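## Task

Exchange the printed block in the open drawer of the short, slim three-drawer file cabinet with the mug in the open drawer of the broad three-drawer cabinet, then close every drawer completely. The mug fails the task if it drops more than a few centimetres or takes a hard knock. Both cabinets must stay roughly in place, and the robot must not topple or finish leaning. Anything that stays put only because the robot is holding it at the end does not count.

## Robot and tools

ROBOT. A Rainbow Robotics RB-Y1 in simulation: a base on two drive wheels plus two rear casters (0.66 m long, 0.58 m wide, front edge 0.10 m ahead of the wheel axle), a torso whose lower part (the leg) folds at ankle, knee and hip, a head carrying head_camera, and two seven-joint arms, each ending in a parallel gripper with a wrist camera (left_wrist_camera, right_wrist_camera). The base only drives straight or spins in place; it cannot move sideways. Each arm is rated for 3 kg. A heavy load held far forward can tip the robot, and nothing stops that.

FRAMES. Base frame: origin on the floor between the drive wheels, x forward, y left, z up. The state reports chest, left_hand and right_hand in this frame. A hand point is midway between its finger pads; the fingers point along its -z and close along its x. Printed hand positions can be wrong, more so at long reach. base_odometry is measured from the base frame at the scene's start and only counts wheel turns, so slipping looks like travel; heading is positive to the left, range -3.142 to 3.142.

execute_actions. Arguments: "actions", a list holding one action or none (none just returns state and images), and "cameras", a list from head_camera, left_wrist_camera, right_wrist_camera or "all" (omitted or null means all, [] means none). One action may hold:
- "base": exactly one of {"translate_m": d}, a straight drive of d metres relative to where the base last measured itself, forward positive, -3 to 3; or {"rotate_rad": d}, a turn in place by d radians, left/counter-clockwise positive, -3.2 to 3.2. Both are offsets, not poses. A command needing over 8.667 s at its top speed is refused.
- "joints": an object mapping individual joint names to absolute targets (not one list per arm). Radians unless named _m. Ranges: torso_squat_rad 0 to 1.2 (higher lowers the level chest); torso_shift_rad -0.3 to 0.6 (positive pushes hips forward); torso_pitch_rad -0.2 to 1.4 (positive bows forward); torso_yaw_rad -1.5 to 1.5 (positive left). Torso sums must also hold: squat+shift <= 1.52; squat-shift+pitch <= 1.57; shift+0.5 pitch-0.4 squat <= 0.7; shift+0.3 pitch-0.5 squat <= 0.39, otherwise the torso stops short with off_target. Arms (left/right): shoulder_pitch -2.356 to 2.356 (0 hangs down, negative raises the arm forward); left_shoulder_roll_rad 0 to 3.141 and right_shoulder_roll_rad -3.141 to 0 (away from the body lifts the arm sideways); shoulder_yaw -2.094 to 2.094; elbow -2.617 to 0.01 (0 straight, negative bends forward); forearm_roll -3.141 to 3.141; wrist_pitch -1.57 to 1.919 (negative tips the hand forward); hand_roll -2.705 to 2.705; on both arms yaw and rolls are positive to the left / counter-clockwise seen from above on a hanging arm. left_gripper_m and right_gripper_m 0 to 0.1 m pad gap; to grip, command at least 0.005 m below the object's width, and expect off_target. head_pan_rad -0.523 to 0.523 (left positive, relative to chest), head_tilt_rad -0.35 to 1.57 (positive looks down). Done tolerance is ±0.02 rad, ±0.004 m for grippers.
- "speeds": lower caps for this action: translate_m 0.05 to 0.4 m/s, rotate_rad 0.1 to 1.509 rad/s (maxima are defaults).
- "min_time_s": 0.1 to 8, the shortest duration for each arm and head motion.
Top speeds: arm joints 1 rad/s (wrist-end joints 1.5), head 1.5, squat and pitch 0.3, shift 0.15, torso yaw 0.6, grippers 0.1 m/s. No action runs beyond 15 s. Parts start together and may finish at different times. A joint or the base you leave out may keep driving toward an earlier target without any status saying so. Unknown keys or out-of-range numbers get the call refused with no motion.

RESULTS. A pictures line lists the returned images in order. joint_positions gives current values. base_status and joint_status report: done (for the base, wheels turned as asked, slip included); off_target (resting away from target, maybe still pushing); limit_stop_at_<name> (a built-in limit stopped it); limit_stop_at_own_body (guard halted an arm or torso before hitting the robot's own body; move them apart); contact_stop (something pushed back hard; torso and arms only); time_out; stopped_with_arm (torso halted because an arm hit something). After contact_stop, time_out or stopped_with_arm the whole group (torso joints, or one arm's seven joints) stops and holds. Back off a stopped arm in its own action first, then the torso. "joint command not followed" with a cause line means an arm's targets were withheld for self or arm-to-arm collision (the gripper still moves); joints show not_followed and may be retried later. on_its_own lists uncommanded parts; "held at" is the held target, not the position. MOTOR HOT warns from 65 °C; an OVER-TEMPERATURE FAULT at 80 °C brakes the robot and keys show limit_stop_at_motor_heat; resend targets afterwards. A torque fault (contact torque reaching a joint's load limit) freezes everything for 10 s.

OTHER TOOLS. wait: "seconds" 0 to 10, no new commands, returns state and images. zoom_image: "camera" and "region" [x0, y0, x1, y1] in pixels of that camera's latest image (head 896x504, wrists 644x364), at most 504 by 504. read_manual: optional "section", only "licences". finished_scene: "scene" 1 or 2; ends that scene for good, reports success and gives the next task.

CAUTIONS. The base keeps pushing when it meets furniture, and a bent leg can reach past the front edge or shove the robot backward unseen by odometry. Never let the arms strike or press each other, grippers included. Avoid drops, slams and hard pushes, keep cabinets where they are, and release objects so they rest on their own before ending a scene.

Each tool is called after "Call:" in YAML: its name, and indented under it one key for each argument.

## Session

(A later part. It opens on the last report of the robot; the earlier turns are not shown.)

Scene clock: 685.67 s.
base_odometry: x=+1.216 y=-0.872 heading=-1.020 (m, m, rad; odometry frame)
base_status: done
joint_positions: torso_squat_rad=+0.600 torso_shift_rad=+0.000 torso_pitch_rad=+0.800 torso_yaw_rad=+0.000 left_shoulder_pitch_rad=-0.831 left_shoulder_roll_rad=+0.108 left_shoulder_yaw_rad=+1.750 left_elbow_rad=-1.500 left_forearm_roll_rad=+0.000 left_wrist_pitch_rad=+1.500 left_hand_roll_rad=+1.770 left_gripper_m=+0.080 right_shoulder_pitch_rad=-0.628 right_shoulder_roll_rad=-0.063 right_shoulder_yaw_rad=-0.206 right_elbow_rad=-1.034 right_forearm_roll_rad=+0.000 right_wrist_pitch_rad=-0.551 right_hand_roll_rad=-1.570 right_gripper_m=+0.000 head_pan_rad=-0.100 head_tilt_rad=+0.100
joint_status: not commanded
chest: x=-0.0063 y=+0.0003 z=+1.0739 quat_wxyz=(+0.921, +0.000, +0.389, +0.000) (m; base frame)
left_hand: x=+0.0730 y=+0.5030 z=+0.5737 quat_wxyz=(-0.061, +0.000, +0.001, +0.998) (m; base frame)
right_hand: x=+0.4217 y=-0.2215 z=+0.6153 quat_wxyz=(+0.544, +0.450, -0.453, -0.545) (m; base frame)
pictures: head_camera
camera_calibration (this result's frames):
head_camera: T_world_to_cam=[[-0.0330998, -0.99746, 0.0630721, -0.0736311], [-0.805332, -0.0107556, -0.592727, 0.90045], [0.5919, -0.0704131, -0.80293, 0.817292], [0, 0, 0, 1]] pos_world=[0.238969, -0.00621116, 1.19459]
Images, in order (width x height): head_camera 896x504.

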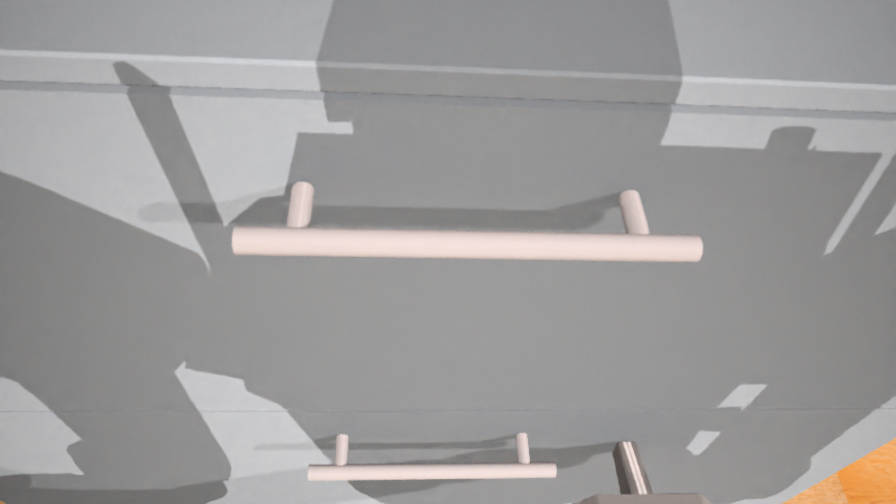

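Call:
execute_actions:
  actions:
    - {"base":{"translate_m":-0.3},"joints":{"torso_squat_rad":0.1,"head_tilt_rad":-0.2,"head_pan_rad":0}}
  cameras: ["head_camera"]

Call:
execute_actions:
  actions:
    - {"base":{"rotate_rad":0.582},"joints":{"right_shoulder_pitch_rad":-0.2,"right_shoulder_roll_rad":-0.15,"right_shoulder_yaw_rad":0,"right_elbow_rad":-0.4,"right_wrist_pitch_rad":-0.551}}
  cameras: []

Call:
execute_actions:
  actions:
    - {"base":{"translate_m":-2.115}}
  cameras: []

Call:
execute_actions:
  actions:
    - {"base":{"rotate_rad":2.493},"speeds":{"rotate_rad":1.0}}
  cameras: ["head_camera"]

Scene clock: 715.37 s.
base_odometry: x=+1.059 y=-0.616 heading=-1.022 (m, m, rad; odometry frame)
base_status: done
joint_positions: torso_squat_rad=+0.100 torso_shift_rad=+0.000 torso_pitch_rad=+0.800 torso_yaw_rad=+0.000 left_shoulder_pitch_rad=-0.831 left_shoulder_roll_rad=+0.108 left_shoulder_yaw_rad=+1.750 left_elbow_rad=-1.500 left_forearm_roll_rad=+0.000 left_wrist_pitch_rad=+1.500 left_hand_roll_rad=+1.770 left_gripper_m=+0.080 right_shoulder_pitch_rad=-0.639 right_shoulder_roll_rad=-0.065 right_shoulder_yaw_rad=-0.206 right_elbow_rad=-1.039 right_forearm_roll_rad=+0.000 right_wrist_pitch_rad=-0.551 right_hand_roll_rad=-1.570 right_gripper_m=+0.000 head_pan_rad=+0.000 head_tilt_rad=-0.200
joint_status: all done
chest: x=-0.0058 y=+0.0004 z=+1.1926 quat_wxyz=(+0.921, +0.000, +0.389, +0.000) (m; base frame)
left_hand: x=+0.0729 y=+0.5033 z=+0.6924 quat_wxyz=(-0.062, +0.000, +0.001, +0.998) (m; base frame)
right_hand: x=+0.4287 y=-0.2196 z=+0.7397 quat_wxyz=(+0.541, +0.455, -0.456, -0.541) (m; base frame)
pictures: head_camera
camera_calibration (this result's frames):
head_camera: T_world_to_cam=[[0.0381527, -0.999269, 0.00254689, -0.0120934], [-0.593014, -0.0246929, -0.804814, 1.21792], [0.804288, 0.0291955, -0.593522, 0.604006], [0, 0, 0, 1]] pos_world=[0.23691, 0.000355176, 1.33872]
Images, in order (width x height): head_camera 896x504.

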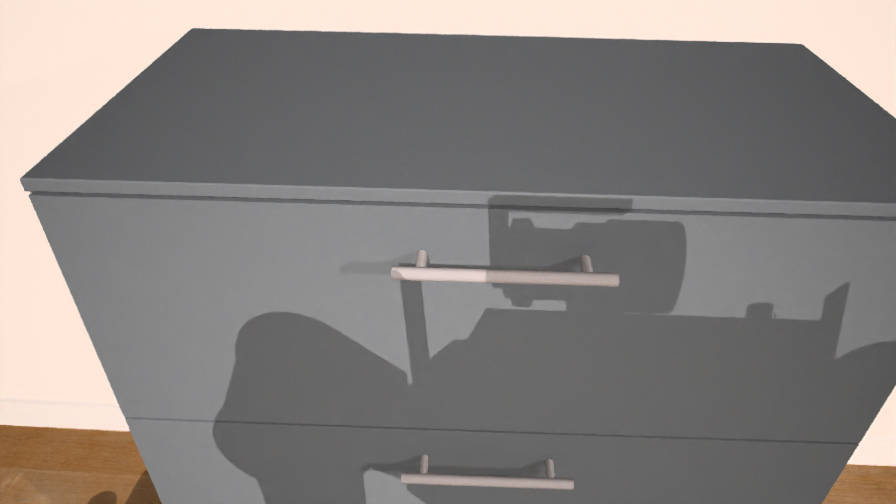

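Scene clock: 717.87 s.
base_odometry: x=+1.059 y=-0.616 heading=-0.440 (m, m, rad; odometry frame)
base_status: done
joint_positions: torso_squat_rad=+0.100 torso_shift_rad=+0.000 torso_pitch_rad=+0.800 torso_yaw_rad=+0.000 left_shoulder_pitch_rad=-0.831 left_shoulder_roll_rad=+0.108 left_shoulder_yaw_rad=+1.750 left_elbow_rad=-1.500 left_forearm_roll_rad=+0.000 left_wrist_pitch_rad=+1.500 left_hand_roll_rad=+1.770 left_gripper_m=+0.080 right_shoulder_pitch_rad=-0.200 right_shoulder_roll_rad=-0.150 right_shoulder_yaw_rad=+0.000 right_elbow_rad=-0.400 right_forearm_roll_rad=+0.000 right_wrist_pitch_rad=-0.551 right_hand_roll_rad=-1.570 right_gripper_m=+0.000 head_pan_rad=+0.000 head_tilt_rad=-0.200
joint_status: all done
chest: x=-0.0058 y=+0.0004 z=+1.1926 quat_wxyz=(+0.921, +0.000, +0.389, +0.000) (m; base frame)
left_hand: x=+0.0730 y=+0.5033 z=+0.6924 quat_wxyz=(-0.062, +0.000, +0.001, +0.998) (m; base frame)
right_hand: x=-0.0804 y=-0.2940 z=+0.5458 quat_wxyz=(+0.748, +0.101, -0.140, -0.641) (m; base frame)
pictures: none
No camera images: the call's "cameras" was empty. Leave "cameras" out to get every camera's image.

Scene clock: 724.70 s.
base_odometry: x=-0.854 y=+0.285 heading=-0.440 (m, m, rad; odometry frame)
base_status: done
joint_positions: torso_squat_rad=+0.100 torso_shift_rad=+0.000 torso_pitch_rad=+0.800 torso_yaw_rad=+0.000 left_shoulder_pitch_rad=-0.831 left_shoulder_roll_rad=+0.108 left_shoulder_yaw_rad=+1.750 left_elbow_rad=-1.500 left_forearm_roll_rad=+0.000 left_wrist_pitch_rad=+1.500 left_hand_roll_rad=+1.770 left_gripper_m=+0.080 right_shoulder_pitch_rad=-0.200 right_shoulder_roll_rad=-0.150 right_shoulder_yaw_rad=+0.000 right_elbow_rad=-0.400 right_forearm_roll_rad=+0.000 right_wrist_pitch_rad=-0.551 right_hand_roll_rad=-1.570 right_gripper_m=+0.000 head_pan_rad=+0.000 head_tilt_rad=-0.200
joint_status: not commanded
chest: x=-0.0058 y=+0.0004 z=+1.1926 quat_wxyz=(+0.921, +0.000, +0.389, +0.000) (m; base frame)
left_hand: x=+0.0729 y=+0.5033 z=+0.6924 quat_wxyz=(-0.062, +0.000, +0.001, +0.998) (m; base frame)
right_hand: x=-0.0804 y=-0.2940 z=+0.5458 quat_wxyz=(+0.748, +0.101, -0.140, -0.641) (m; base frame)
pictures: none
No camera images: the call's "cameras" was empty. Leave "cameras" out to get every camera's image.

Scene clock: 729.53 s.
base_odometry: x=-0.854 y=+0.285 heading=+2.053 (m, m, rad; odometry frame)
base_status: done
joint_positions: torso_squat_rad=+0.100 torso_shift_rad=+0.000 torso_pitch_rad=+0.800 torso_yaw_rad=+0.000 left_shoulder_pitch_rad=-0.831 left_shoulder_roll_rad=+0.108 left_shoulder_yaw_rad=+1.750 left_elbow_rad=-1.500 left_forearm_roll_rad=+0.000 left_wrist_pitch_rad=+1.500 left_hand_roll_rad=+1.770 left_gripper_m=+0.080 right_shoulder_pitch_rad=-0.200 right_shoulder_roll_rad=-0.150 right_shoulder_yaw_rad=+0.000 right_elbow_rad=-0.400 right_forearm_roll_rad=+0.000 right_wrist_pitch_rad=-0.551 right_hand_roll_rad=-1.570 right_gripper_m=+0.000 head_pan_rad=+0.000 head_tilt_rad=-0.200
joint_status: not commanded
chest: x=-0.0058 y=+0.0004 z=+1.1926 quat_wxyz=(+0.921, +0.000, +0.389, +0.000) (m; base frame)
left_hand: x=+0.0730 y=+0.5033 z=+0.6924 quat_wxyz=(-0.062, +0.000, +0.001, +0.998) (m; base frame)
right_hand: x=-0.0804 y=-0.2940 z=+0.5458 quat_wxyz=(+0.748, +0.101, -0.140, -0.641) (m; base frame)
pictures: head_camera
camera_calibration (this result's frames):
head_camera: T_world_to_cam=[[0.038179, -0.999268, 0.00256901, -0.0121085], [-0.592939, -0.0247236, -0.804867, 1.21798], [0.804341, 0.0292057, -0.593449, 0.603955], [0, 0, 0, 1]] pos_world=[0.236865, 0.000374299, 1.33876]
Images, in order (width x height): head_camera 896x504.

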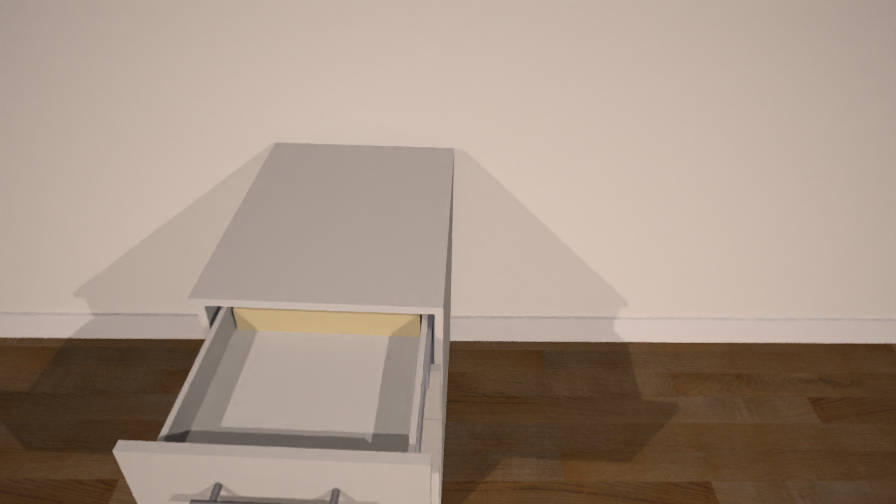

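Call:
execute_actions:
  actions:
    - {"joints":{"torso_squat_rad":0.0,"left_shoulder_pitch_rad":-0.95,"left_shoulder_roll_rad":0.14,"left_shoulder_yaw_rad":0.282,"left_elbow_rad":-1.68,"left_wrist_pitch_rad":1.80,"left_hand_roll_rad":1.57,"head_tilt_rad":0.1,"head_pan_rad":0.15},"min_time_s":2}
  cameras: ["head_camera"]

Call:
execute_actions:
  actions:
    - {"base":{"translate_m":0.3},"speeds":{"translate_m":0.2},"joints":{"head_tilt_rad":0.3}}
  cameras: ["head_camera","left_wrist_camera"]

Scene clock: 741.23 s.
base_odometry: x=-0.854 y=+0.285 heading=+2.053 (m, m, rad; odometry frame)
base_status: not commanded
joint_positions: torso_squat_rad=+0.000 torso_shift_rad=+0.000 torso_pitch_rad=+0.800 torso_yaw_rad=+0.000 left_shoulder_pitch_rad=-0.950 left_shoulder_roll_rad=+0.140 left_shoulder_yaw_rad=+0.282 left_elbow_rad=-1.680 left_forearm_roll_rad=+0.000 left_wrist_pitch_rad=+1.800 left_hand_roll_rad=+1.570 left_gripper_m=+0.080 right_shoulder_pitch_rad=-0.200 right_shoulder_roll_rad=-0.150 right_shoulder_yaw_rad=+0.000 right_elbow_rad=-0.400 right_forearm_roll_rad=+0.000 right_wrist_pitch_rad=-0.551 right_hand_roll_rad=-1.570 right_gripper_m=+0.000 head_pan_rad=+0.150 head_tilt_rad=+0.100
joint_status: all done
chest: x=-0.0057 y=+0.0004 z=+1.1961 quat_wxyz=(+0.921, +0.000, +0.389, +0.000) (m; base frame)
left_hand: x=+0.3716 y=+0.2203 z=+0.7787 quat_wxyz=(+0.707, +0.000, +0.001, +0.707) (m; base frame)
right_hand: x=-0.0803 y=-0.2940 z=+0.5492 quat_wxyz=(+0.748, +0.101, -0.140, -0.641) (m; base frame)
pictures: head_camera
camera_calibration (this result's frames):
head_camera: T_world_to_cam=[[0.140936, -0.983252, -0.11555, 0.128], [-0.800819, -0.0445997, -0.597243, 0.978667], [0.582087, 0.176708, -0.793693, 0.904116], [0, 0, 0, 1]] pos_world=[0.239421, 0.00974038, 1.31688]
Images, in order (width x height): head_camera 896x504.

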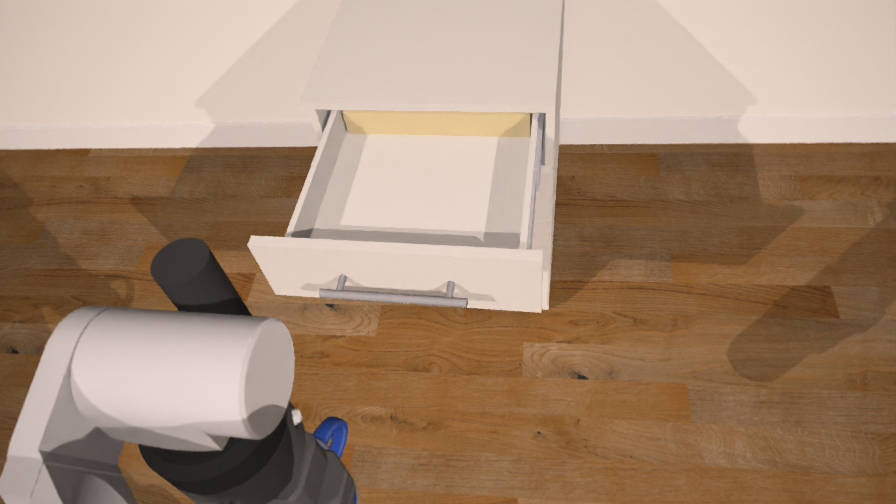

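Scene clock: 743.77 s.
base_odometry: x=-0.994 y=+0.551 heading=+2.053 (m, m, rad; odometry frame)
base_status: done
joint_positions: torso_squat_rad=+0.000 torso_shift_rad=+0.000 torso_pitch_rad=+0.800 torso_yaw_rad=+0.000 left_shoulder_pitch_rad=-0.950 left_shoulder_roll_rad=+0.140 left_shoulder_yaw_rad=+0.282 left_elbow_rad=-1.680 left_forearm_roll_rad=+0.000 left_wrist_pitch_rad=+1.800 left_hand_roll_rad=+1.570 left_gripper_m=+0.080 right_shoulder_pitch_rad=-0.200 right_shoulder_roll_rad=-0.150 right_shoulder_yaw_rad=+0.000 right_elbow_rad=-0.400 right_forearm_roll_rad=+0.000 right_wrist_pitch_rad=-0.551 right_hand_roll_rad=-1.570 right_gripper_m=+0.000 head_pan_rad=+0.150 head_tilt_rad=+0.300
joint_status: all done
chest: x=-0.0057 y=+0.0004 z=+1.1961 quat_wxyz=(+0.921, +0.000, +0.389, +0.000) (m; base frame)
left_hand: x=+0.3716 y=+0.2203 z=+0.7787 quat_wxyz=(+0.707, +0.000, +0.000, +0.707) (m; base frame)
right_hand: x=-0.0802 y=-0.2940 z=+0.5492 quat_wxyz=(+0.748, +0.101, -0.140, -0.641) (m; base frame)
pictures: head_camera, left_wrist_camera
camera_calibration (this result's frames):
head_camera: T_world_to_cam=[[0.138406, -0.982754, -0.122631, 0.137722], [-0.901168, -0.0736115, -0.427175, 0.769609], [0.41078, 0.169635, -0.895814, 1.06513], [0, 0, 0, 1]] pos_world=[0.23695, 0.0113157, 1.29981]
left_wrist_camera: T_world_to_cam=[[0.0753453, 0.997118, 0.00892015, -0.249787], [0.75, -0.062563, 0.658473, -0.751338], [0.657133, -0.0429227, -0.752552, 0.441972], [0, 0, 0, 1]] pos_world=[0.29189, 0.221032, 0.82957]
Images, in order (width x height): head_camera 896x504, left_wrist_camera 644x364.

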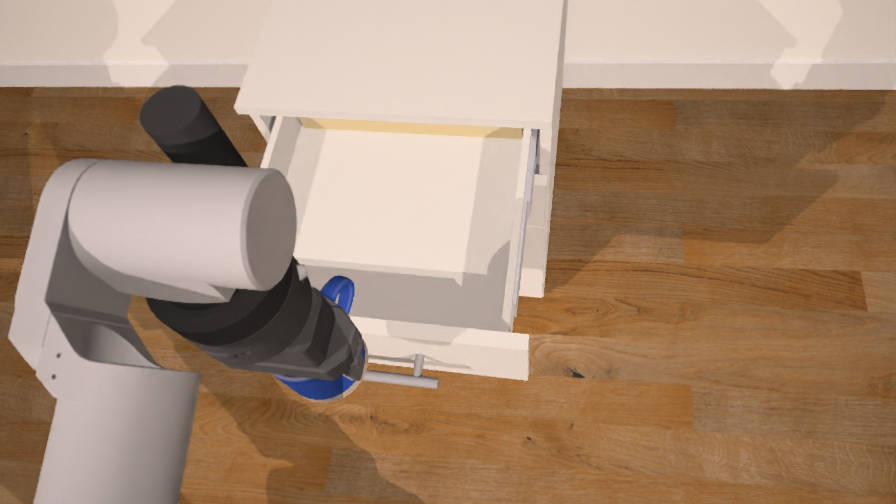

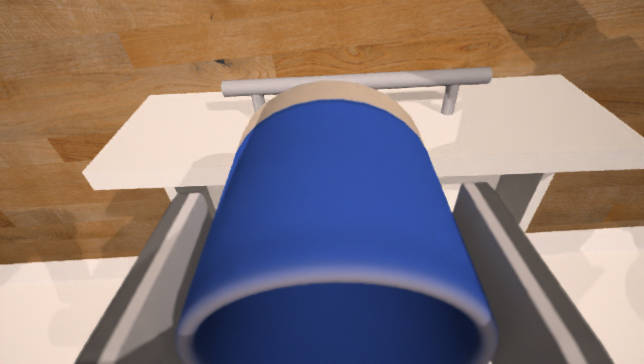

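Call:
execute_actions:
  actions: []

Scene clock: 762.67 s.
base_odometry: x=-0.994 y=+0.551 heading=+2.053 (m, m, rad; odometry frame)
base_status: done
joint_positions: torso_squat_rad=+0.000 torso_shift_rad=+0.000 torso_pitch_rad=+0.800 torso_yaw_rad=+0.000 left_shoulder_pitch_rad=-0.950 left_shoulder_roll_rad=+0.140 left_shoulder_yaw_rad=+0.282 left_elbow_rad=-1.680 left_forearm_roll_rad=+0.000 left_wrist_pitch_rad=+1.800 left_hand_roll_rad=+1.570 left_gripper_m=+0.080 right_shoulder_pitch_rad=-0.200 right_shoulder_roll_rad=-0.150 right_shoulder_yaw_rad=+0.000 right_elbow_rad=-0.400 right_forearm_roll_rad=+0.000 right_wrist_pitch_rad=-0.551 right_hand_roll_rad=-1.570 right_gripper_m=+0.000 head_pan_rad=+0.150 head_tilt_rad=+0.300
joint_status: all done
chest: x=-0.0057 y=+0.0004 z=+1.1961 quat_wxyz=(+0.921, +0.000, +0.389, +0.000) (m; base frame)
left_hand: x=+0.3716 y=+0.2203 z=+0.7787 quat_wxyz=(+0.707, +0.000, +0.000, +0.707) (m; base frame)
right_hand: x=-0.0802 y=-0.2940 z=+0.5492 quat_wxyz=(+0.748, +0.101, -0.140, -0.641) (m; base frame)
pictures: head_camera, left_wrist_camera, right_wrist_camera
camera_calibration (this result's frames):
head_camera: T_world_to_cam=[[0.138406, -0.982754, -0.122631, 0.137722], [-0.901168, -0.0736115, -0.427175, 0.769609], [0.410781, 0.169635, -0.895814, 1.06513], [0, 0, 0, 1]] pos_world=[0.236949, 0.0113156, 1.29981]
left_wrist_camera: T_world_to_cam=[[0.0753453, 0.997118, 0.00892028, -0.249787], [0.749999, -0.062563, 0.658473, -0.751338], [0.657133, -0.0429226, -0.752552, 0.441972], [0, 0, 0, 1]] pos_world=[0.291889, 0.221032, 0.82957]
right_wrist_camera: T_world_to_cam=[[-0.145393, 0.987722, -0.0571583, 0.309396], [0.459917, 0.118625, 0.880003, -0.385054], [0.875978, 0.101658, -0.471517, 0.446278], [0, 0, 0, 1]] pos_world=[-0.168853, -0.305288, 0.56696]
Images, in order (width x height): head_camera 896x504, left_wrist_camera 644x364, right_wrist_camera 644x364.

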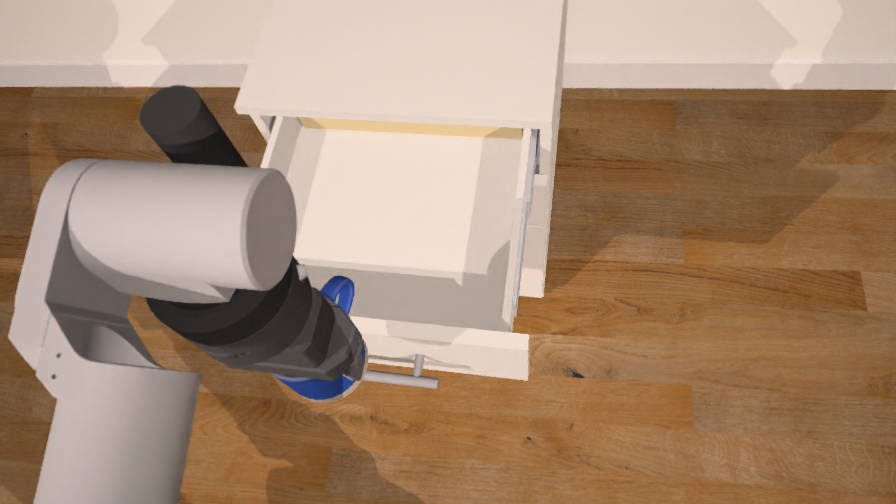

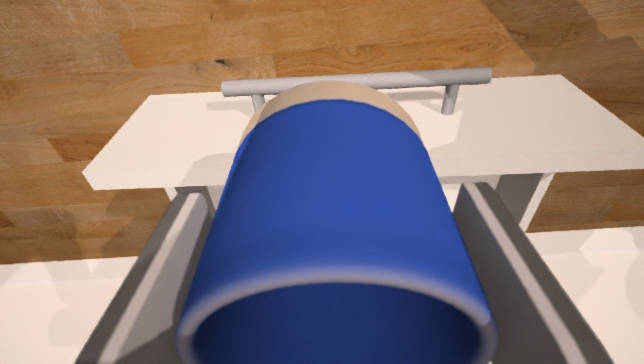

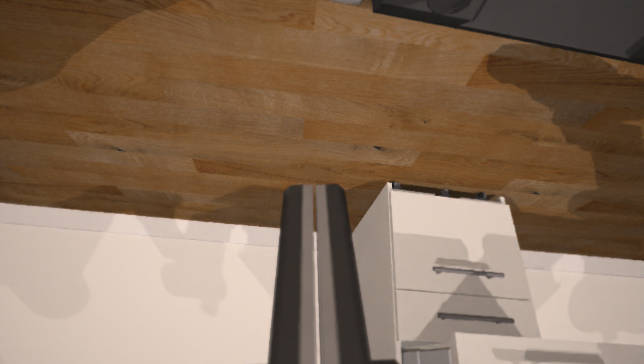

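Call:
execute_actions:
  actions:
    - {"base":{"translate_m":0.2},"speeds":{"translate_m":0.1},"joints":{"head_tilt_rad":0.2}}
  cameras: ["head_camera","left_wrist_camera"]

Scene clock: 774.37 s.
base_odometry: x=-1.086 y=+0.728 heading=+2.053 (m, m, rad; odometry frame)
base_status: done
joint_positions: torso_squat_rad=+0.000 torso_shift_rad=+0.000 torso_pitch_rad=+0.800 torso_yaw_rad=+0.000 left_shoulder_pitch_rad=-0.950 left_shoulder_roll_rad=+0.140 left_shoulder_yaw_rad=+0.282 left_elbow_rad=-1.680 left_forearm_roll_rad=+0.000 left_wrist_pitch_rad=+1.800 left_hand_roll_rad=+1.570 left_gripper_m=+0.080 right_shoulder_pitch_rad=-0.200 right_shoulder_roll_rad=-0.150 right_shoulder_yaw_rad=+0.000 right_elbow_rad=-0.400 right_forearm_roll_rad=+0.000 right_wrist_pitch_rad=-0.551 right_hand_roll_rad=-1.570 right_gripper_m=+0.000 head_pan_rad=+0.150 head_tilt_rad=+0.200
joint_status: all done
chest: x=-0.0057 y=+0.0004 z=+1.1960 quat_wxyz=(+0.921, +0.000, +0.389, +0.000) (m; base frame)
left_hand: x=+0.3716 y=+0.2203 z=+0.7787 quat_wxyz=(+0.707, +0.000, +0.000, +0.707) (m; base frame)
right_hand: x=-0.0802 y=-0.2940 z=+0.5492 quat_wxyz=(+0.748, +0.101, -0.140, -0.641) (m; base frame)
pictures: head_camera, left_wrist_camera
camera_calibration (this result's frames):
head_camera: T_world_to_cam=[[0.139843, -0.982977, -0.119165, 0.13292], [-0.855312, -0.0592833, -0.514711, 0.87812], [0.498884, 0.173902, -0.849042, 0.989882], [0, 0, 0, 1]] pos_world=[0.238642, 0.0105731, 1.30827]
left_wrist_camera: T_world_to_cam=[[0.0753424, 0.997118, 0.00893321, -0.249806], [0.750028, -0.0625713, 0.658439, -0.751315], [0.6571, -0.0429082, -0.752581, 0.441977], [0, 0, 0, 1]] pos_world=[0.291906, 0.22104, 0.82955]
Images, in order (width x height): head_camera 896x504, left_wrist_camera 644x364.

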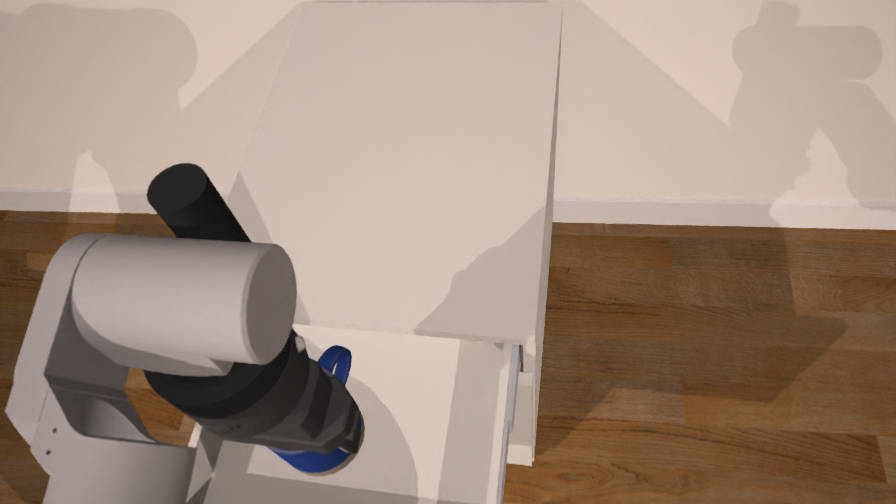

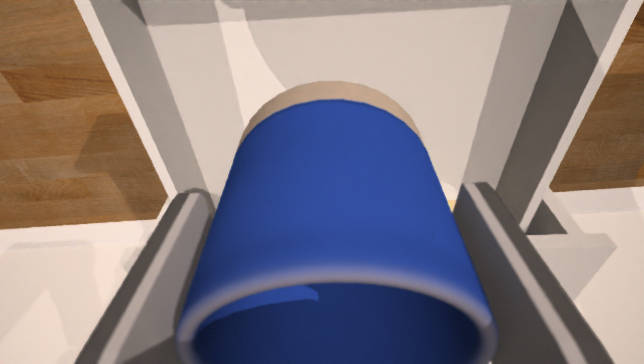

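Call:
execute_actions:
  actions:
    - {"base":{"translate_m":0.012},"speeds":{"translate_m":0.05},"joints":{"torso_squat_rad":0.6}}
  cameras: ["head_camera","left_wrist_camera"]

Scene clock: 787.63 s.
base_odometry: x=-1.092 y=+0.739 heading=+2.054 (m, m, rad; odometry frame)
base_status: done
joint_positions: torso_squat_rad=+0.600 torso_shift_rad=+0.000 torso_pitch_rad=+0.800 torso_yaw_rad=+0.000 left_shoulder_pitch_rad=-0.950 left_shoulder_roll_rad=+0.140 left_shoulder_yaw_rad=+0.282 left_elbow_rad=-1.680 left_forearm_roll_rad=+0.000 left_wrist_pitch_rad=+1.800 left_hand_roll_rad=+1.570 left_gripper_m=+0.080 right_shoulder_pitch_rad=-0.200 right_shoulder_roll_rad=-0.150 right_shoulder_yaw_rad=+0.000 right_elbow_rad=-0.400 right_forearm_roll_rad=+0.000 right_wrist_pitch_rad=-0.551 right_hand_roll_rad=-1.570 right_gripper_m=+0.000 head_pan_rad=+0.150 head_tilt_rad=+0.200
joint_status: all done
chest: x=-0.0058 y=+0.0004 z=+1.0738 quat_wxyz=(+0.921, +0.000, +0.389, +0.000) (m; base frame)
left_hand: x=+0.3716 y=+0.2203 z=+0.6565 quat_wxyz=(+0.707, +0.000, +0.000, +0.707) (m; base frame)
right_hand: x=-0.0803 y=-0.2941 z=+0.4270 quat_wxyz=(+0.748, +0.101, -0.140, -0.641) (m; base frame)
pictures: head_camera, left_wrist_camera
camera_calibration (this result's frames):
head_camera: T_world_to_cam=[[0.139855, -0.982977, -0.119152, 0.118313], [-0.855263, -0.0592828, -0.514792, 0.815211], [0.498965, 0.173903, -0.848994, 0.886102], [0, 0, 0, 1]] pos_world=[0.238539, 0.0105312, 1.18606]
left_wrist_camera: T_world_to_cam=[[0.0753325, 0.997118, 0.00895227, -0.248686], [0.749992, -0.062574, 0.658481, -0.670809], [0.657143, -0.0428909, -0.752544, 0.350004], [0, 0, 0, 1]] pos_world=[0.291832, 0.221006, 0.707335]
Images, in order (width x height): head_camera 896x504, left_wrist_camera 644x364.

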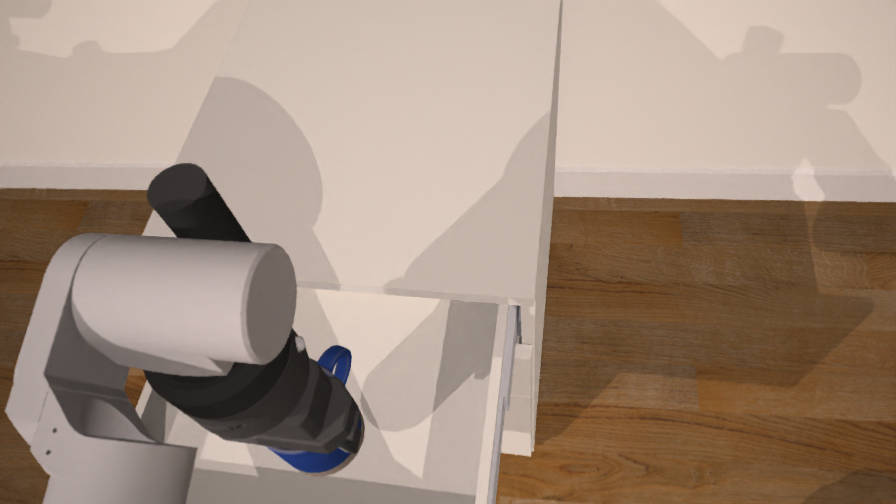

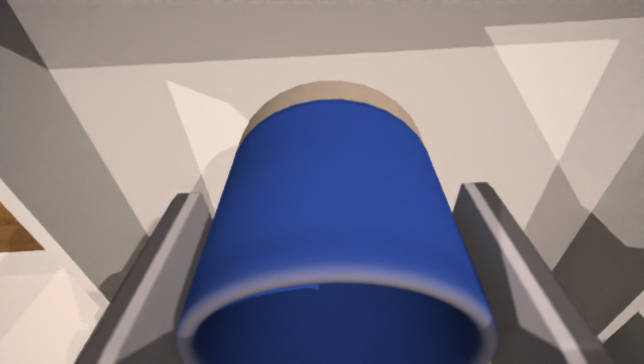

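Call:
execute_actions:
  actions:
    - {"joints":{"torso_squat_rad":0.70}}
  cameras: ["left_wrist_camera"]

Call:
execute_actions:
  actions:
    - {"joints":{"torso_squat_rad":0.735}}
  cameras: ["left_wrist_camera"]

Scene clock: 793.40 s.
base_odometry: x=-1.092 y=+0.739 heading=+2.054 (m, m, rad; odometry frame)
base_status: not commanded
joint_positions: torso_squat_rad=+0.700 torso_shift_rad=+0.000 torso_pitch_rad=+0.800 torso_yaw_rad=+0.000 left_shoulder_pitch_rad=-0.950 left_shoulder_roll_rad=+0.140 left_shoulder_yaw_rad=+0.282 left_elbow_rad=-1.680 left_forearm_roll_rad=+0.000 left_wrist_pitch_rad=+1.800 left_hand_roll_rad=+1.570 left_gripper_m=+0.080 right_shoulder_pitch_rad=-0.200 right_shoulder_roll_rad=-0.150 right_shoulder_yaw_rad=+0.000 right_elbow_rad=-0.400 right_forearm_roll_rad=+0.000 right_wrist_pitch_rad=-0.551 right_hand_roll_rad=-1.570 right_gripper_m=+0.000 head_pan_rad=+0.150 head_tilt_rad=+0.200
joint_status: all done
chest: x=-0.0058 y=+0.0004 z=+1.0315 quat_wxyz=(+0.921, +0.000, +0.389, +0.000) (m; base frame)
left_hand: x=+0.3715 y=+0.2203 z=+0.6142 quat_wxyz=(+0.707, +0.000, +0.000, +0.707) (m; base frame)
right_hand: x=-0.0803 y=-0.2941 z=+0.3846 quat_wxyz=(+0.748, +0.101, -0.140, -0.641) (m; base frame)
pictures: left_wrist_camera
camera_calibration (this result's frames):
left_wrist_camera: T_world_to_cam=[[0.0753307, 0.997118, 0.0089717, -0.248313], [0.750007, -0.0625865, 0.658462, -0.642894], [0.657126, -0.0428736, -0.75256, 0.318163], [0, 0, 0, 1]] pos_world=[0.291808, 0.221001, 0.664986]
Images, in order (width x height): left_wrist_camera 644x364.

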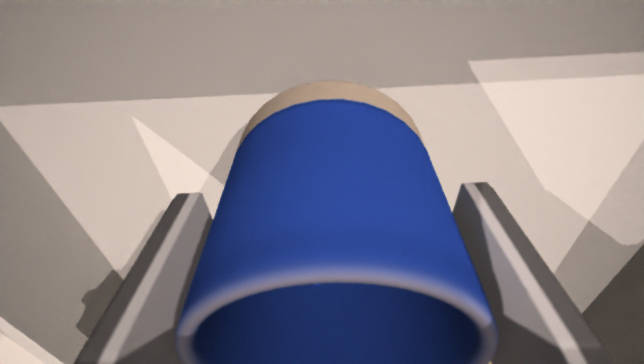

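Scene clock: 794.17 s.
base_odometry: x=-1.092 y=+0.739 heading=+2.054 (m, m, rad; odometry frame)
base_status: not commanded
joint_positions: torso_squat_rad=+0.735 torso_shift_rad=+0.000 torso_pitch_rad=+0.800 torso_yaw_rad=+0.001 left_shoulder_pitch_rad=-0.950 left_shoulder_roll_rad=+0.140 left_shoulder_yaw_rad=+0.282 left_elbow_rad=-1.680 left_forearm_roll_rad=+0.000 left_wrist_pitch_rad=+1.800 left_hand_roll_rad=+1.570 left_gripper_m=+0.080 right_shoulder_pitch_rad=-0.200 right_shoulder_roll_rad=-0.150 right_shoulder_yaw_rad=+0.000 right_elbow_rad=-0.400 right_forearm_roll_rad=+0.000 right_wrist_pitch_rad=-0.551 right_hand_roll_rad=-1.570 right_gripper_m=+0.000 head_pan_rad=+0.150 head_tilt_rad=+0.200
joint_status: all done
chest: x=-0.0060 y=+0.0003 z=+1.0154 quat_wxyz=(+0.921, +0.000, +0.389, +0.000) (m; base frame)
left_hand: x=+0.3719 y=+0.2203 z=+0.5987 quat_wxyz=(+0.707, -0.001, +0.000, +0.707) (m; base frame)
right_hand: x=-0.0802 y=-0.2940 z=+0.3685 quat_wxyz=(+0.748, +0.102, -0.140, -0.641) (m; base frame)
pictures: left_wrist_camera
camera_calibration (this result's frames):
left_wrist_camera: T_world_to_cam=[[0.0754671, 0.997106, 0.0091488, -0.248295], [0.748954, -0.0627378, 0.659646, -0.633274], [0.658311, -0.0429295, -0.751521, 0.305197], [0, 0, 0, 1]] pos_world=[0.292117, 0.220949, 0.64937]
Images, in order (width x height): left_wrist_camera 644x364.

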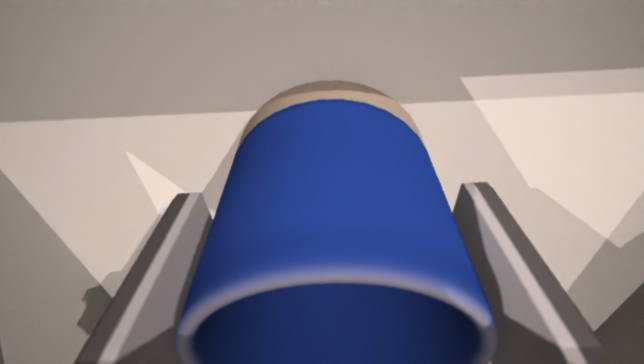

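Call:
execute_actions:
  actions:
    - {"joints":{"torso_squat_rad":0.75}}
  cameras: ["left_wrist_camera"]

Scene clock: 797.07 s.
base_odometry: x=-1.092 y=+0.739 heading=+2.054 (m, m, rad; odometry frame)
base_status: not commanded
joint_positions: torso_squat_rad=+0.750 torso_shift_rad=-0.001 torso_pitch_rad=+0.797 torso_yaw_rad=+0.001 left_shoulder_pitch_rad=-0.955 left_shoulder_roll_rad=+0.141 left_shoulder_yaw_rad=+0.282 left_elbow_rad=-1.684 left_forearm_roll_rad=+0.000 left_wrist_pitch_rad=+1.800 left_hand_roll_rad=+1.570 left_gripper_m=+0.080 right_shoulder_pitch_rad=-0.200 right_shoulder_roll_rad=-0.150 right_shoulder_yaw_rad=+0.000 right_elbow_rad=-0.400 right_forearm_roll_rad=+0.000 right_wrist_pitch_rad=-0.551 right_hand_roll_rad=-1.570 right_gripper_m=+0.000 head_pan_rad=+0.150 head_tilt_rad=+0.200
joint_status: all done
chest: x=-0.0069 y=+0.0001 z=+1.0087 quat_wxyz=(+0.922, +0.000, +0.388, +0.000) (m; base frame)
left_hand: x=+0.3747 y=+0.2201 z=+0.5953 quat_wxyz=(+0.707, -0.004, -0.004, +0.707) (m; base frame)
right_hand: x=-0.0796 y=-0.2939 z=+0.3615 quat_wxyz=(+0.747, +0.102, -0.141, -0.641) (m; base frame)
pictures: left_wrist_camera
camera_calibration (this result's frames):
left_wrist_camera: T_world_to_cam=[[0.0762332, 0.997032, 0.0107154, -0.249534], [0.742228, -0.0639203, 0.667092, -0.634776], [0.665797, -0.0429013, -0.744899, 0.294029], [0, 0, 0, 1]] pos_world=[0.294408, 0.220833, 0.64515]
Images, in order (width x height): left_wrist_camera 644x364.

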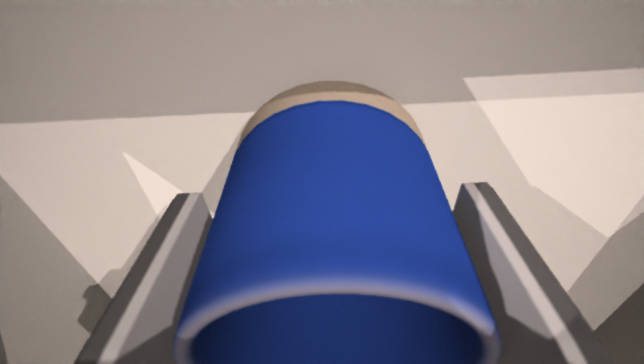

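Touching down. Release.

Call:
execute_actions:
  actions:
    - {"joints":{"left_gripper_m":0.1,"torso_squat_rad":0.74}}
  cameras: ["left_wrist_camera"]

Call:
execute_actions:
  actions:
    - {"joints":{"torso_squat_rad":0.3}}
  cameras: ["left_wrist_camera","head_camera"]

Scene clock: 800.47 s.
base_odometry: x=-1.092 y=+0.739 heading=+2.054 (m, m, rad; odometry frame)
base_status: not commanded
joint_positions: torso_squat_rad=+0.740 torso_shift_rad=+0.000 torso_pitch_rad=+0.800 torso_yaw_rad=+0.001 left_shoulder_pitch_rad=-0.950 left_shoulder_roll_rad=+0.140 left_shoulder_yaw_rad=+0.282 left_elbow_rad=-1.680 left_forearm_roll_rad=+0.000 left_wrist_pitch_rad=+1.800 left_hand_roll_rad=+1.570 left_gripper_m=+0.100 right_shoulder_pitch_rad=-0.200 right_shoulder_roll_rad=-0.150 right_shoulder_yaw_rad=+0.000 right_elbow_rad=-0.400 right_forearm_roll_rad=+0.000 right_wrist_pitch_rad=-0.551 right_hand_roll_rad=-1.570 right_gripper_m=+0.000 head_pan_rad=+0.150 head_tilt_rad=+0.200
joint_status: all done
chest: x=-0.0060 y=+0.0003 z=+1.0131 quat_wxyz=(+0.921, +0.000, +0.389, +0.000) (m; base frame)
left_hand: x=+0.3719 y=+0.2205 z=+0.5962 quat_wxyz=(+0.707, +0.000, +0.000, +0.707) (m; base frame)
right_hand: x=-0.0802 y=-0.2940 z=+0.3661 quat_wxyz=(+0.748, +0.102, -0.140, -0.641) (m; base frame)
pictures: left_wrist_camera
camera_calibration (this result's frames):
left_wrist_camera: T_world_to_cam=[[0.0754045, 0.997105, 0.00982216, -0.248935], [0.749068, -0.0631434, 0.659478, -0.631475], [0.658188, -0.0423701, -0.75166, 0.303391], [0, 0, 0, 1]] pos_world=[0.2921, 0.221195, 0.646935]
Images, in order (width x height): left_wrist_camera 644x364.

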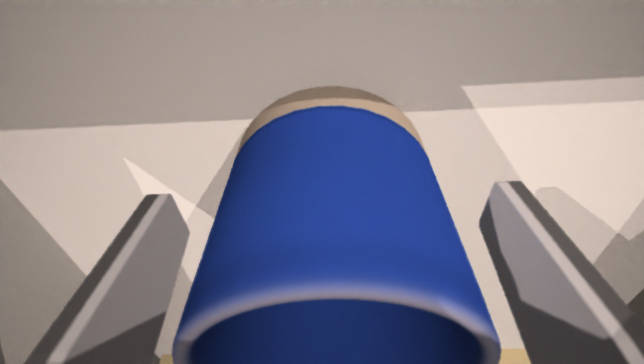

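Scene clock: 802.70 s.
base_odometry: x=-1.092 y=+0.739 heading=+2.054 (m, m, rad; odometry frame)
base_status: not commanded
joint_positions: torso_squat_rad=+0.300 torso_shift_rad=+0.000 torso_pitch_rad=+0.800 torso_yaw_rad=+0.001 left_shoulder_pitch_rad=-0.950 left_shoulder_roll_rad=+0.140 left_shoulder_yaw_rad=+0.282 left_elbow_rad=-1.680 left_forearm_roll_rad=+0.000 left_wrist_pitch_rad=+1.800 left_hand_roll_rad=+1.570 left_gripper_m=+0.100 right_shoulder_pitch_rad=-0.200 right_shoulder_roll_rad=-0.150 right_shoulder_yaw_rad=+0.000 right_elbow_rad=-0.400 right_forearm_roll_rad=+0.000 right_wrist_pitch_rad=-0.551 right_hand_roll_rad=-1.570 right_gripper_m=+0.000 head_pan_rad=+0.150 head_tilt_rad=+0.200
joint_status: all done
chest: x=-0.0058 y=+0.0003 z=+1.1648 quat_wxyz=(+0.921, +0.000, +0.389, +0.000) (m; base frame)
left_hand: x=+0.3719 y=+0.2206 z=+0.7478 quat_wxyz=(+0.707, +0.000, +0.000, +0.707) (m; base frame)
right_hand: x=-0.0802 y=-0.2940 z=+0.5179 quat_wxyz=(+0.748, +0.101, -0.140, -0.641) (m; base frame)
pictures: head_camera, left_wrist_camera
camera_calibration (this result's frames):
head_camera: T_world_to_cam=[[0.139885, -0.982947, -0.119359, 0.129339], [-0.85524, -0.0591938, -0.51484, 0.862109], [0.498996, 0.174099, -0.848936, 0.963295], [0, 0, 0, 1]] pos_world=[0.238538, 0.0104565, 1.27706]
left_wrist_camera: T_world_to_cam=[[0.0753909, 0.997107, 0.00972291, -0.250363], [0.749449, -0.0630921, 0.659049, -0.731216], [0.657755, -0.0423995, -0.752037, 0.417793], [0, 0, 0, 1]] pos_world=[0.292079, 0.221218, 0.798537]
Images, in order (width x height): head_camera 896x504, left_wrist_camera 644x364.

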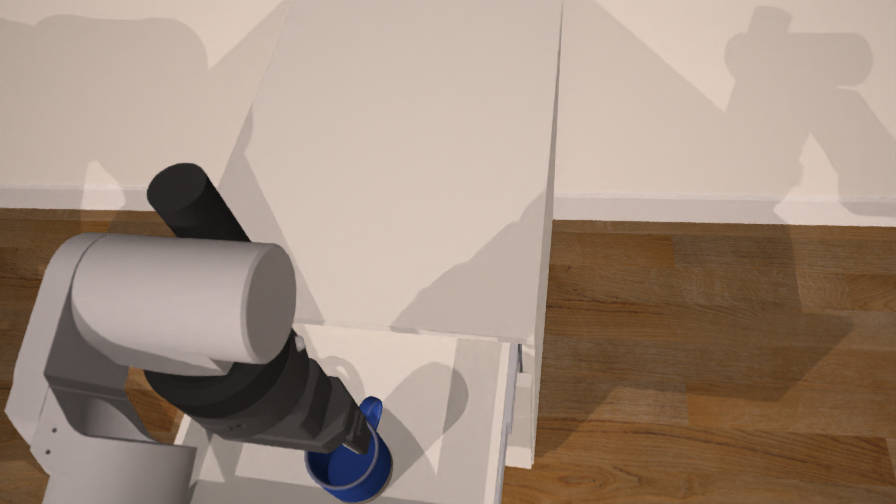

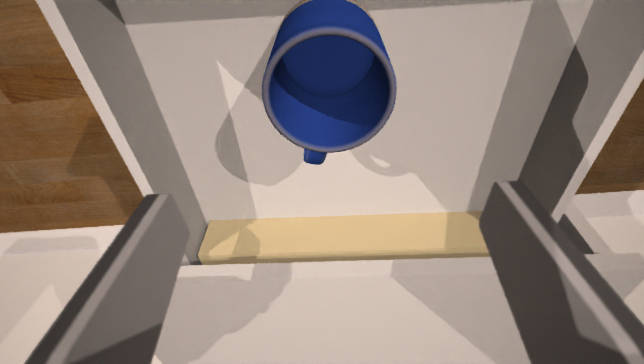

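Call:
execute_actions:
  actions:
    - {"base":{"translate_m":-0.35}}
  cameras: []

Call:
execute_actions:
  actions:
    - {"joints":{"torso_squat_rad":0.58,"left_shoulder_pitch_rad":-0.639,"left_shoulder_roll_rad":0.065,"left_shoulder_yaw_rad":0.206,"left_elbow_rad":-1.039,"left_wrist_pitch_rad":-0.551,"left_gripper_m":0,"head_tilt_rad":0.0},"min_time_s":1.8}
  cameras: ["left_wrist_camera","head_camera"]

Scene clock: 814.10 s.
base_odometry: x=-0.930 y=+0.429 heading=+2.054 (m, m, rad; odometry frame)
base_status: done
joint_positions: torso_squat_rad=+0.300 torso_shift_rad=+0.000 torso_pitch_rad=+0.800 torso_yaw_rad=+0.001 left_shoulder_pitch_rad=-0.950 left_shoulder_roll_rad=+0.140 left_shoulder_yaw_rad=+0.282 left_elbow_rad=-1.680 left_forearm_roll_rad=+0.000 left_wrist_pitch_rad=+1.800 left_hand_roll_rad=+1.570 left_gripper_m=+0.100 right_shoulder_pitch_rad=-0.200 right_shoulder_roll_rad=-0.150 right_shoulder_yaw_rad=+0.000 right_elbow_rad=-0.400 right_forearm_roll_rad=+0.000 right_wrist_pitch_rad=-0.551 right_hand_roll_rad=-1.570 right_gripper_m=+0.000 head_pan_rad=+0.150 head_tilt_rad=+0.200
joint_status: not commanded
chest: x=-0.0058 y=+0.0004 z=+1.1648 quat_wxyz=(+0.921, +0.000, +0.389, +0.000) (m; base frame)
left_hand: x=+0.3718 y=+0.2206 z=+0.7478 quat_wxyz=(+0.707, +0.000, +0.000, +0.707) (m; base frame)
right_hand: x=-0.0803 y=-0.2940 z=+0.5180 quat_wxyz=(+0.748, +0.101, -0.140, -0.641) (m; base frame)
pictures: none
No camera images: the call's "cameras" was empty. Leave "cameras" out to get every camera's image.

Scene clock: 816.33 s.
base_odometry: x=-0.930 y=+0.429 heading=+2.054 (m, m, rad; odometry frame)
base_status: not commanded
joint_positions: torso_squat_rad=+0.580 torso_shift_rad=+0.000 torso_pitch_rad=+0.800 torso_yaw_rad=+0.001 left_shoulder_pitch_rad=-0.639 left_shoulder_roll_rad=+0.065 left_shoulder_yaw_rad=+0.206 left_elbow_rad=-1.039 left_forearm_roll_rad=+0.000 left_wrist_pitch_rad=-0.551 left_hand_roll_rad=+1.570 left_gripper_m=+0.001 right_shoulder_pitch_rad=-0.200 right_shoulder_roll_rad=-0.150 right_shoulder_yaw_rad=+0.000 right_elbow_rad=-0.400 right_forearm_roll_rad=+0.000 right_wrist_pitch_rad=-0.551 right_hand_roll_rad=-1.570 right_gripper_m=+0.000 head_pan_rad=+0.150 head_tilt_rad=+0.000
joint_status: all done
chest: x=-0.0058 y=+0.0003 z=+1.0816 quat_wxyz=(+0.921, +0.000, +0.389, +0.000) (m; base frame)
left_hand: x=+0.4285 y=+0.2212 z=+0.6287 quat_wxyz=(+0.541, -0.455, -0.456, +0.541) (m; base frame)
right_hand: x=-0.0803 y=-0.2941 z=+0.4347 quat_wxyz=(+0.748, +0.101, -0.140, -0.641) (m; base frame)
pictures: head_camera, left_wrist_camera
camera_calibration (this result's frames):
head_camera: T_world_to_cam=[[0.141724, -0.983554, -0.111963, 0.110269], [-0.738245, -0.0296654, -0.67388, 0.993011], [0.659476, 0.178161, -0.730308, 0.725163], [0, 0, 0, 1]] pos_world=[0.239229, 0.00871763, 1.21111]
left_wrist_camera: T_world_to_cam=[[0.00167861, 0.996998, 0.0774099, -0.265064], [-0.52106, -0.0651989, 0.851026, -0.270963], [0.853518, -0.0417637, 0.519386, -0.592295], [0, 0, 0, 1]] pos_world=[0.364792, 0.221865, 0.558745]
Images, in order (width x height): head_camera 896x504, left_wrist_camera 644x364.

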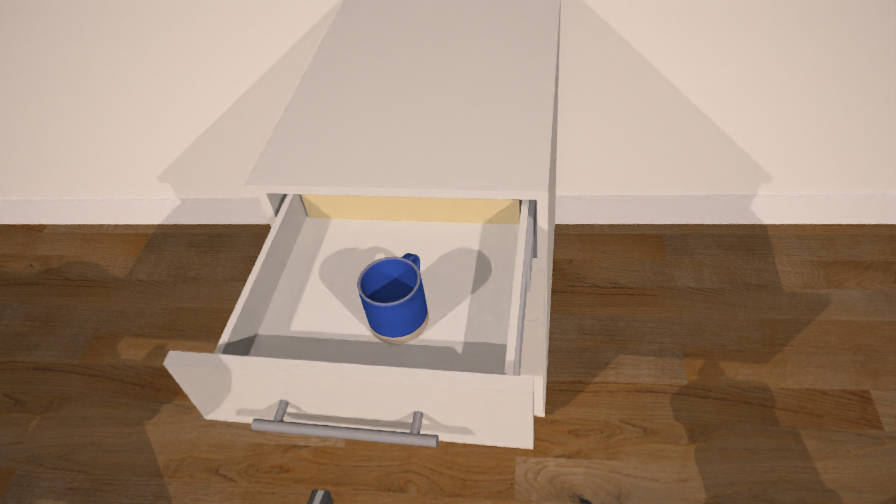

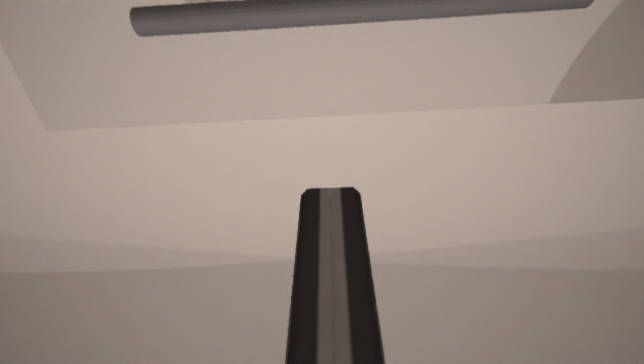

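Call:
execute_actions:
  actions:
    - {"base":{"translate_m":0.14},"speeds":{"translate_m":0.1},"joints":{"torso_squat_rad":0.6}}
  cameras: ["left_wrist_camera","head_camera"]

Scene clock: 829.20 s.
base_odometry: x=-0.995 y=+0.553 heading=+2.054 (m, m, rad; odometry frame)
base_status: done
joint_positions: torso_squat_rad=+0.600 torso_shift_rad=+0.000 torso_pitch_rad=+0.800 torso_yaw_rad=+0.001 left_shoulder_pitch_rad=-0.639 left_shoulder_roll_rad=+0.065 left_shoulder_yaw_rad=+0.206 left_elbow_rad=-1.039 left_forearm_roll_rad=+0.000 left_wrist_pitch_rad=-0.551 left_hand_roll_rad=+1.570 left_gripper_m=+0.001 right_shoulder_pitch_rad=-0.200 right_shoulder_roll_rad=-0.150 right_shoulder_yaw_rad=+0.000 right_elbow_rad=-0.400 right_forearm_roll_rad=+0.000 right_wrist_pitch_rad=-0.551 right_hand_roll_rad=-1.570 right_gripper_m=+0.000 head_pan_rad=+0.150 head_tilt_rad=+0.000
joint_status: all done
chest: x=-0.0058 y=+0.0004 z=+1.0738 quat_wxyz=(+0.921, +0.000, +0.389, +0.000) (m; base frame)
left_hand: x=+0.4284 y=+0.2212 z=+0.6208 quat_wxyz=(+0.541, -0.455, -0.456, +0.541) (m; base frame)
right_hand: x=-0.0802 y=-0.2940 z=+0.4269 quat_wxyz=(+0.748, +0.101, -0.140, -0.641) (m; base frame)
pictures: head_camera, left_wrist_camera
camera_calibration (this result's frames):
head_camera: T_world_to_cam=[[0.141737, -0.983552, -0.111966, 0.1094], [-0.738267, -0.0296787, -0.673855, 0.987739], [0.659449, 0.178171, -0.73033, 0.719481], [0, 0, 0, 1]] pos_world=[0.239248, 0.00872414, 1.2033]
left_wrist_camera: T_world_to_cam=[[0.00166874, 0.997005, 0.0773248, -0.264367], [-0.520881, -0.0651401, 0.85114, -0.26445], [0.853628, -0.0416973, 0.519212, -0.588093], [0, 0, 0, 1]] pos_world=[0.364707, 0.221827, 0.550871]
Images, in order (width x height): head_camera 896x504, left_wrist_camera 644x364.

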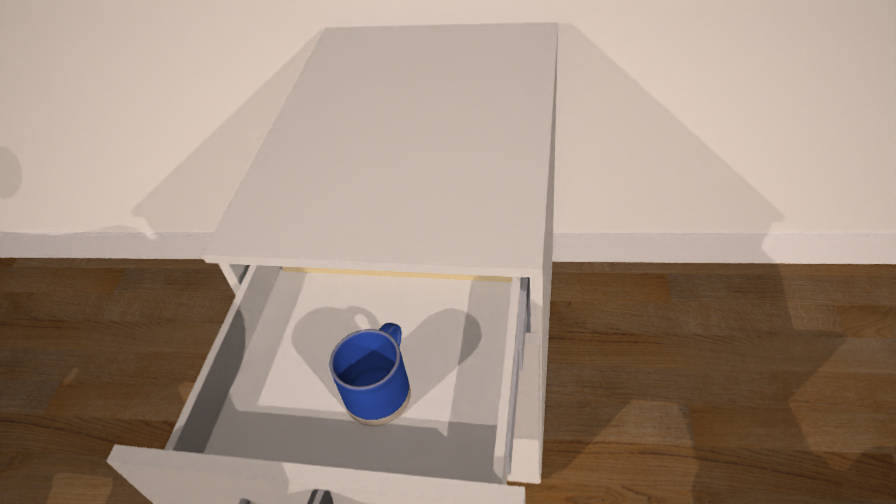

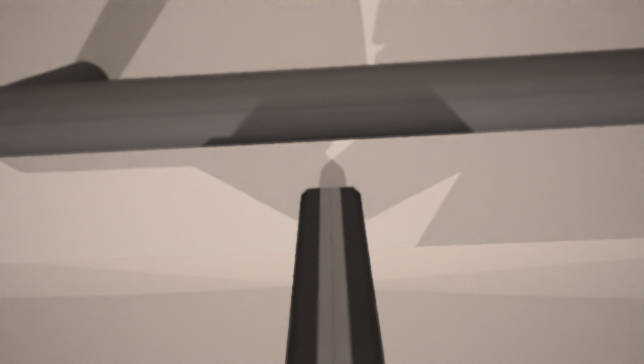

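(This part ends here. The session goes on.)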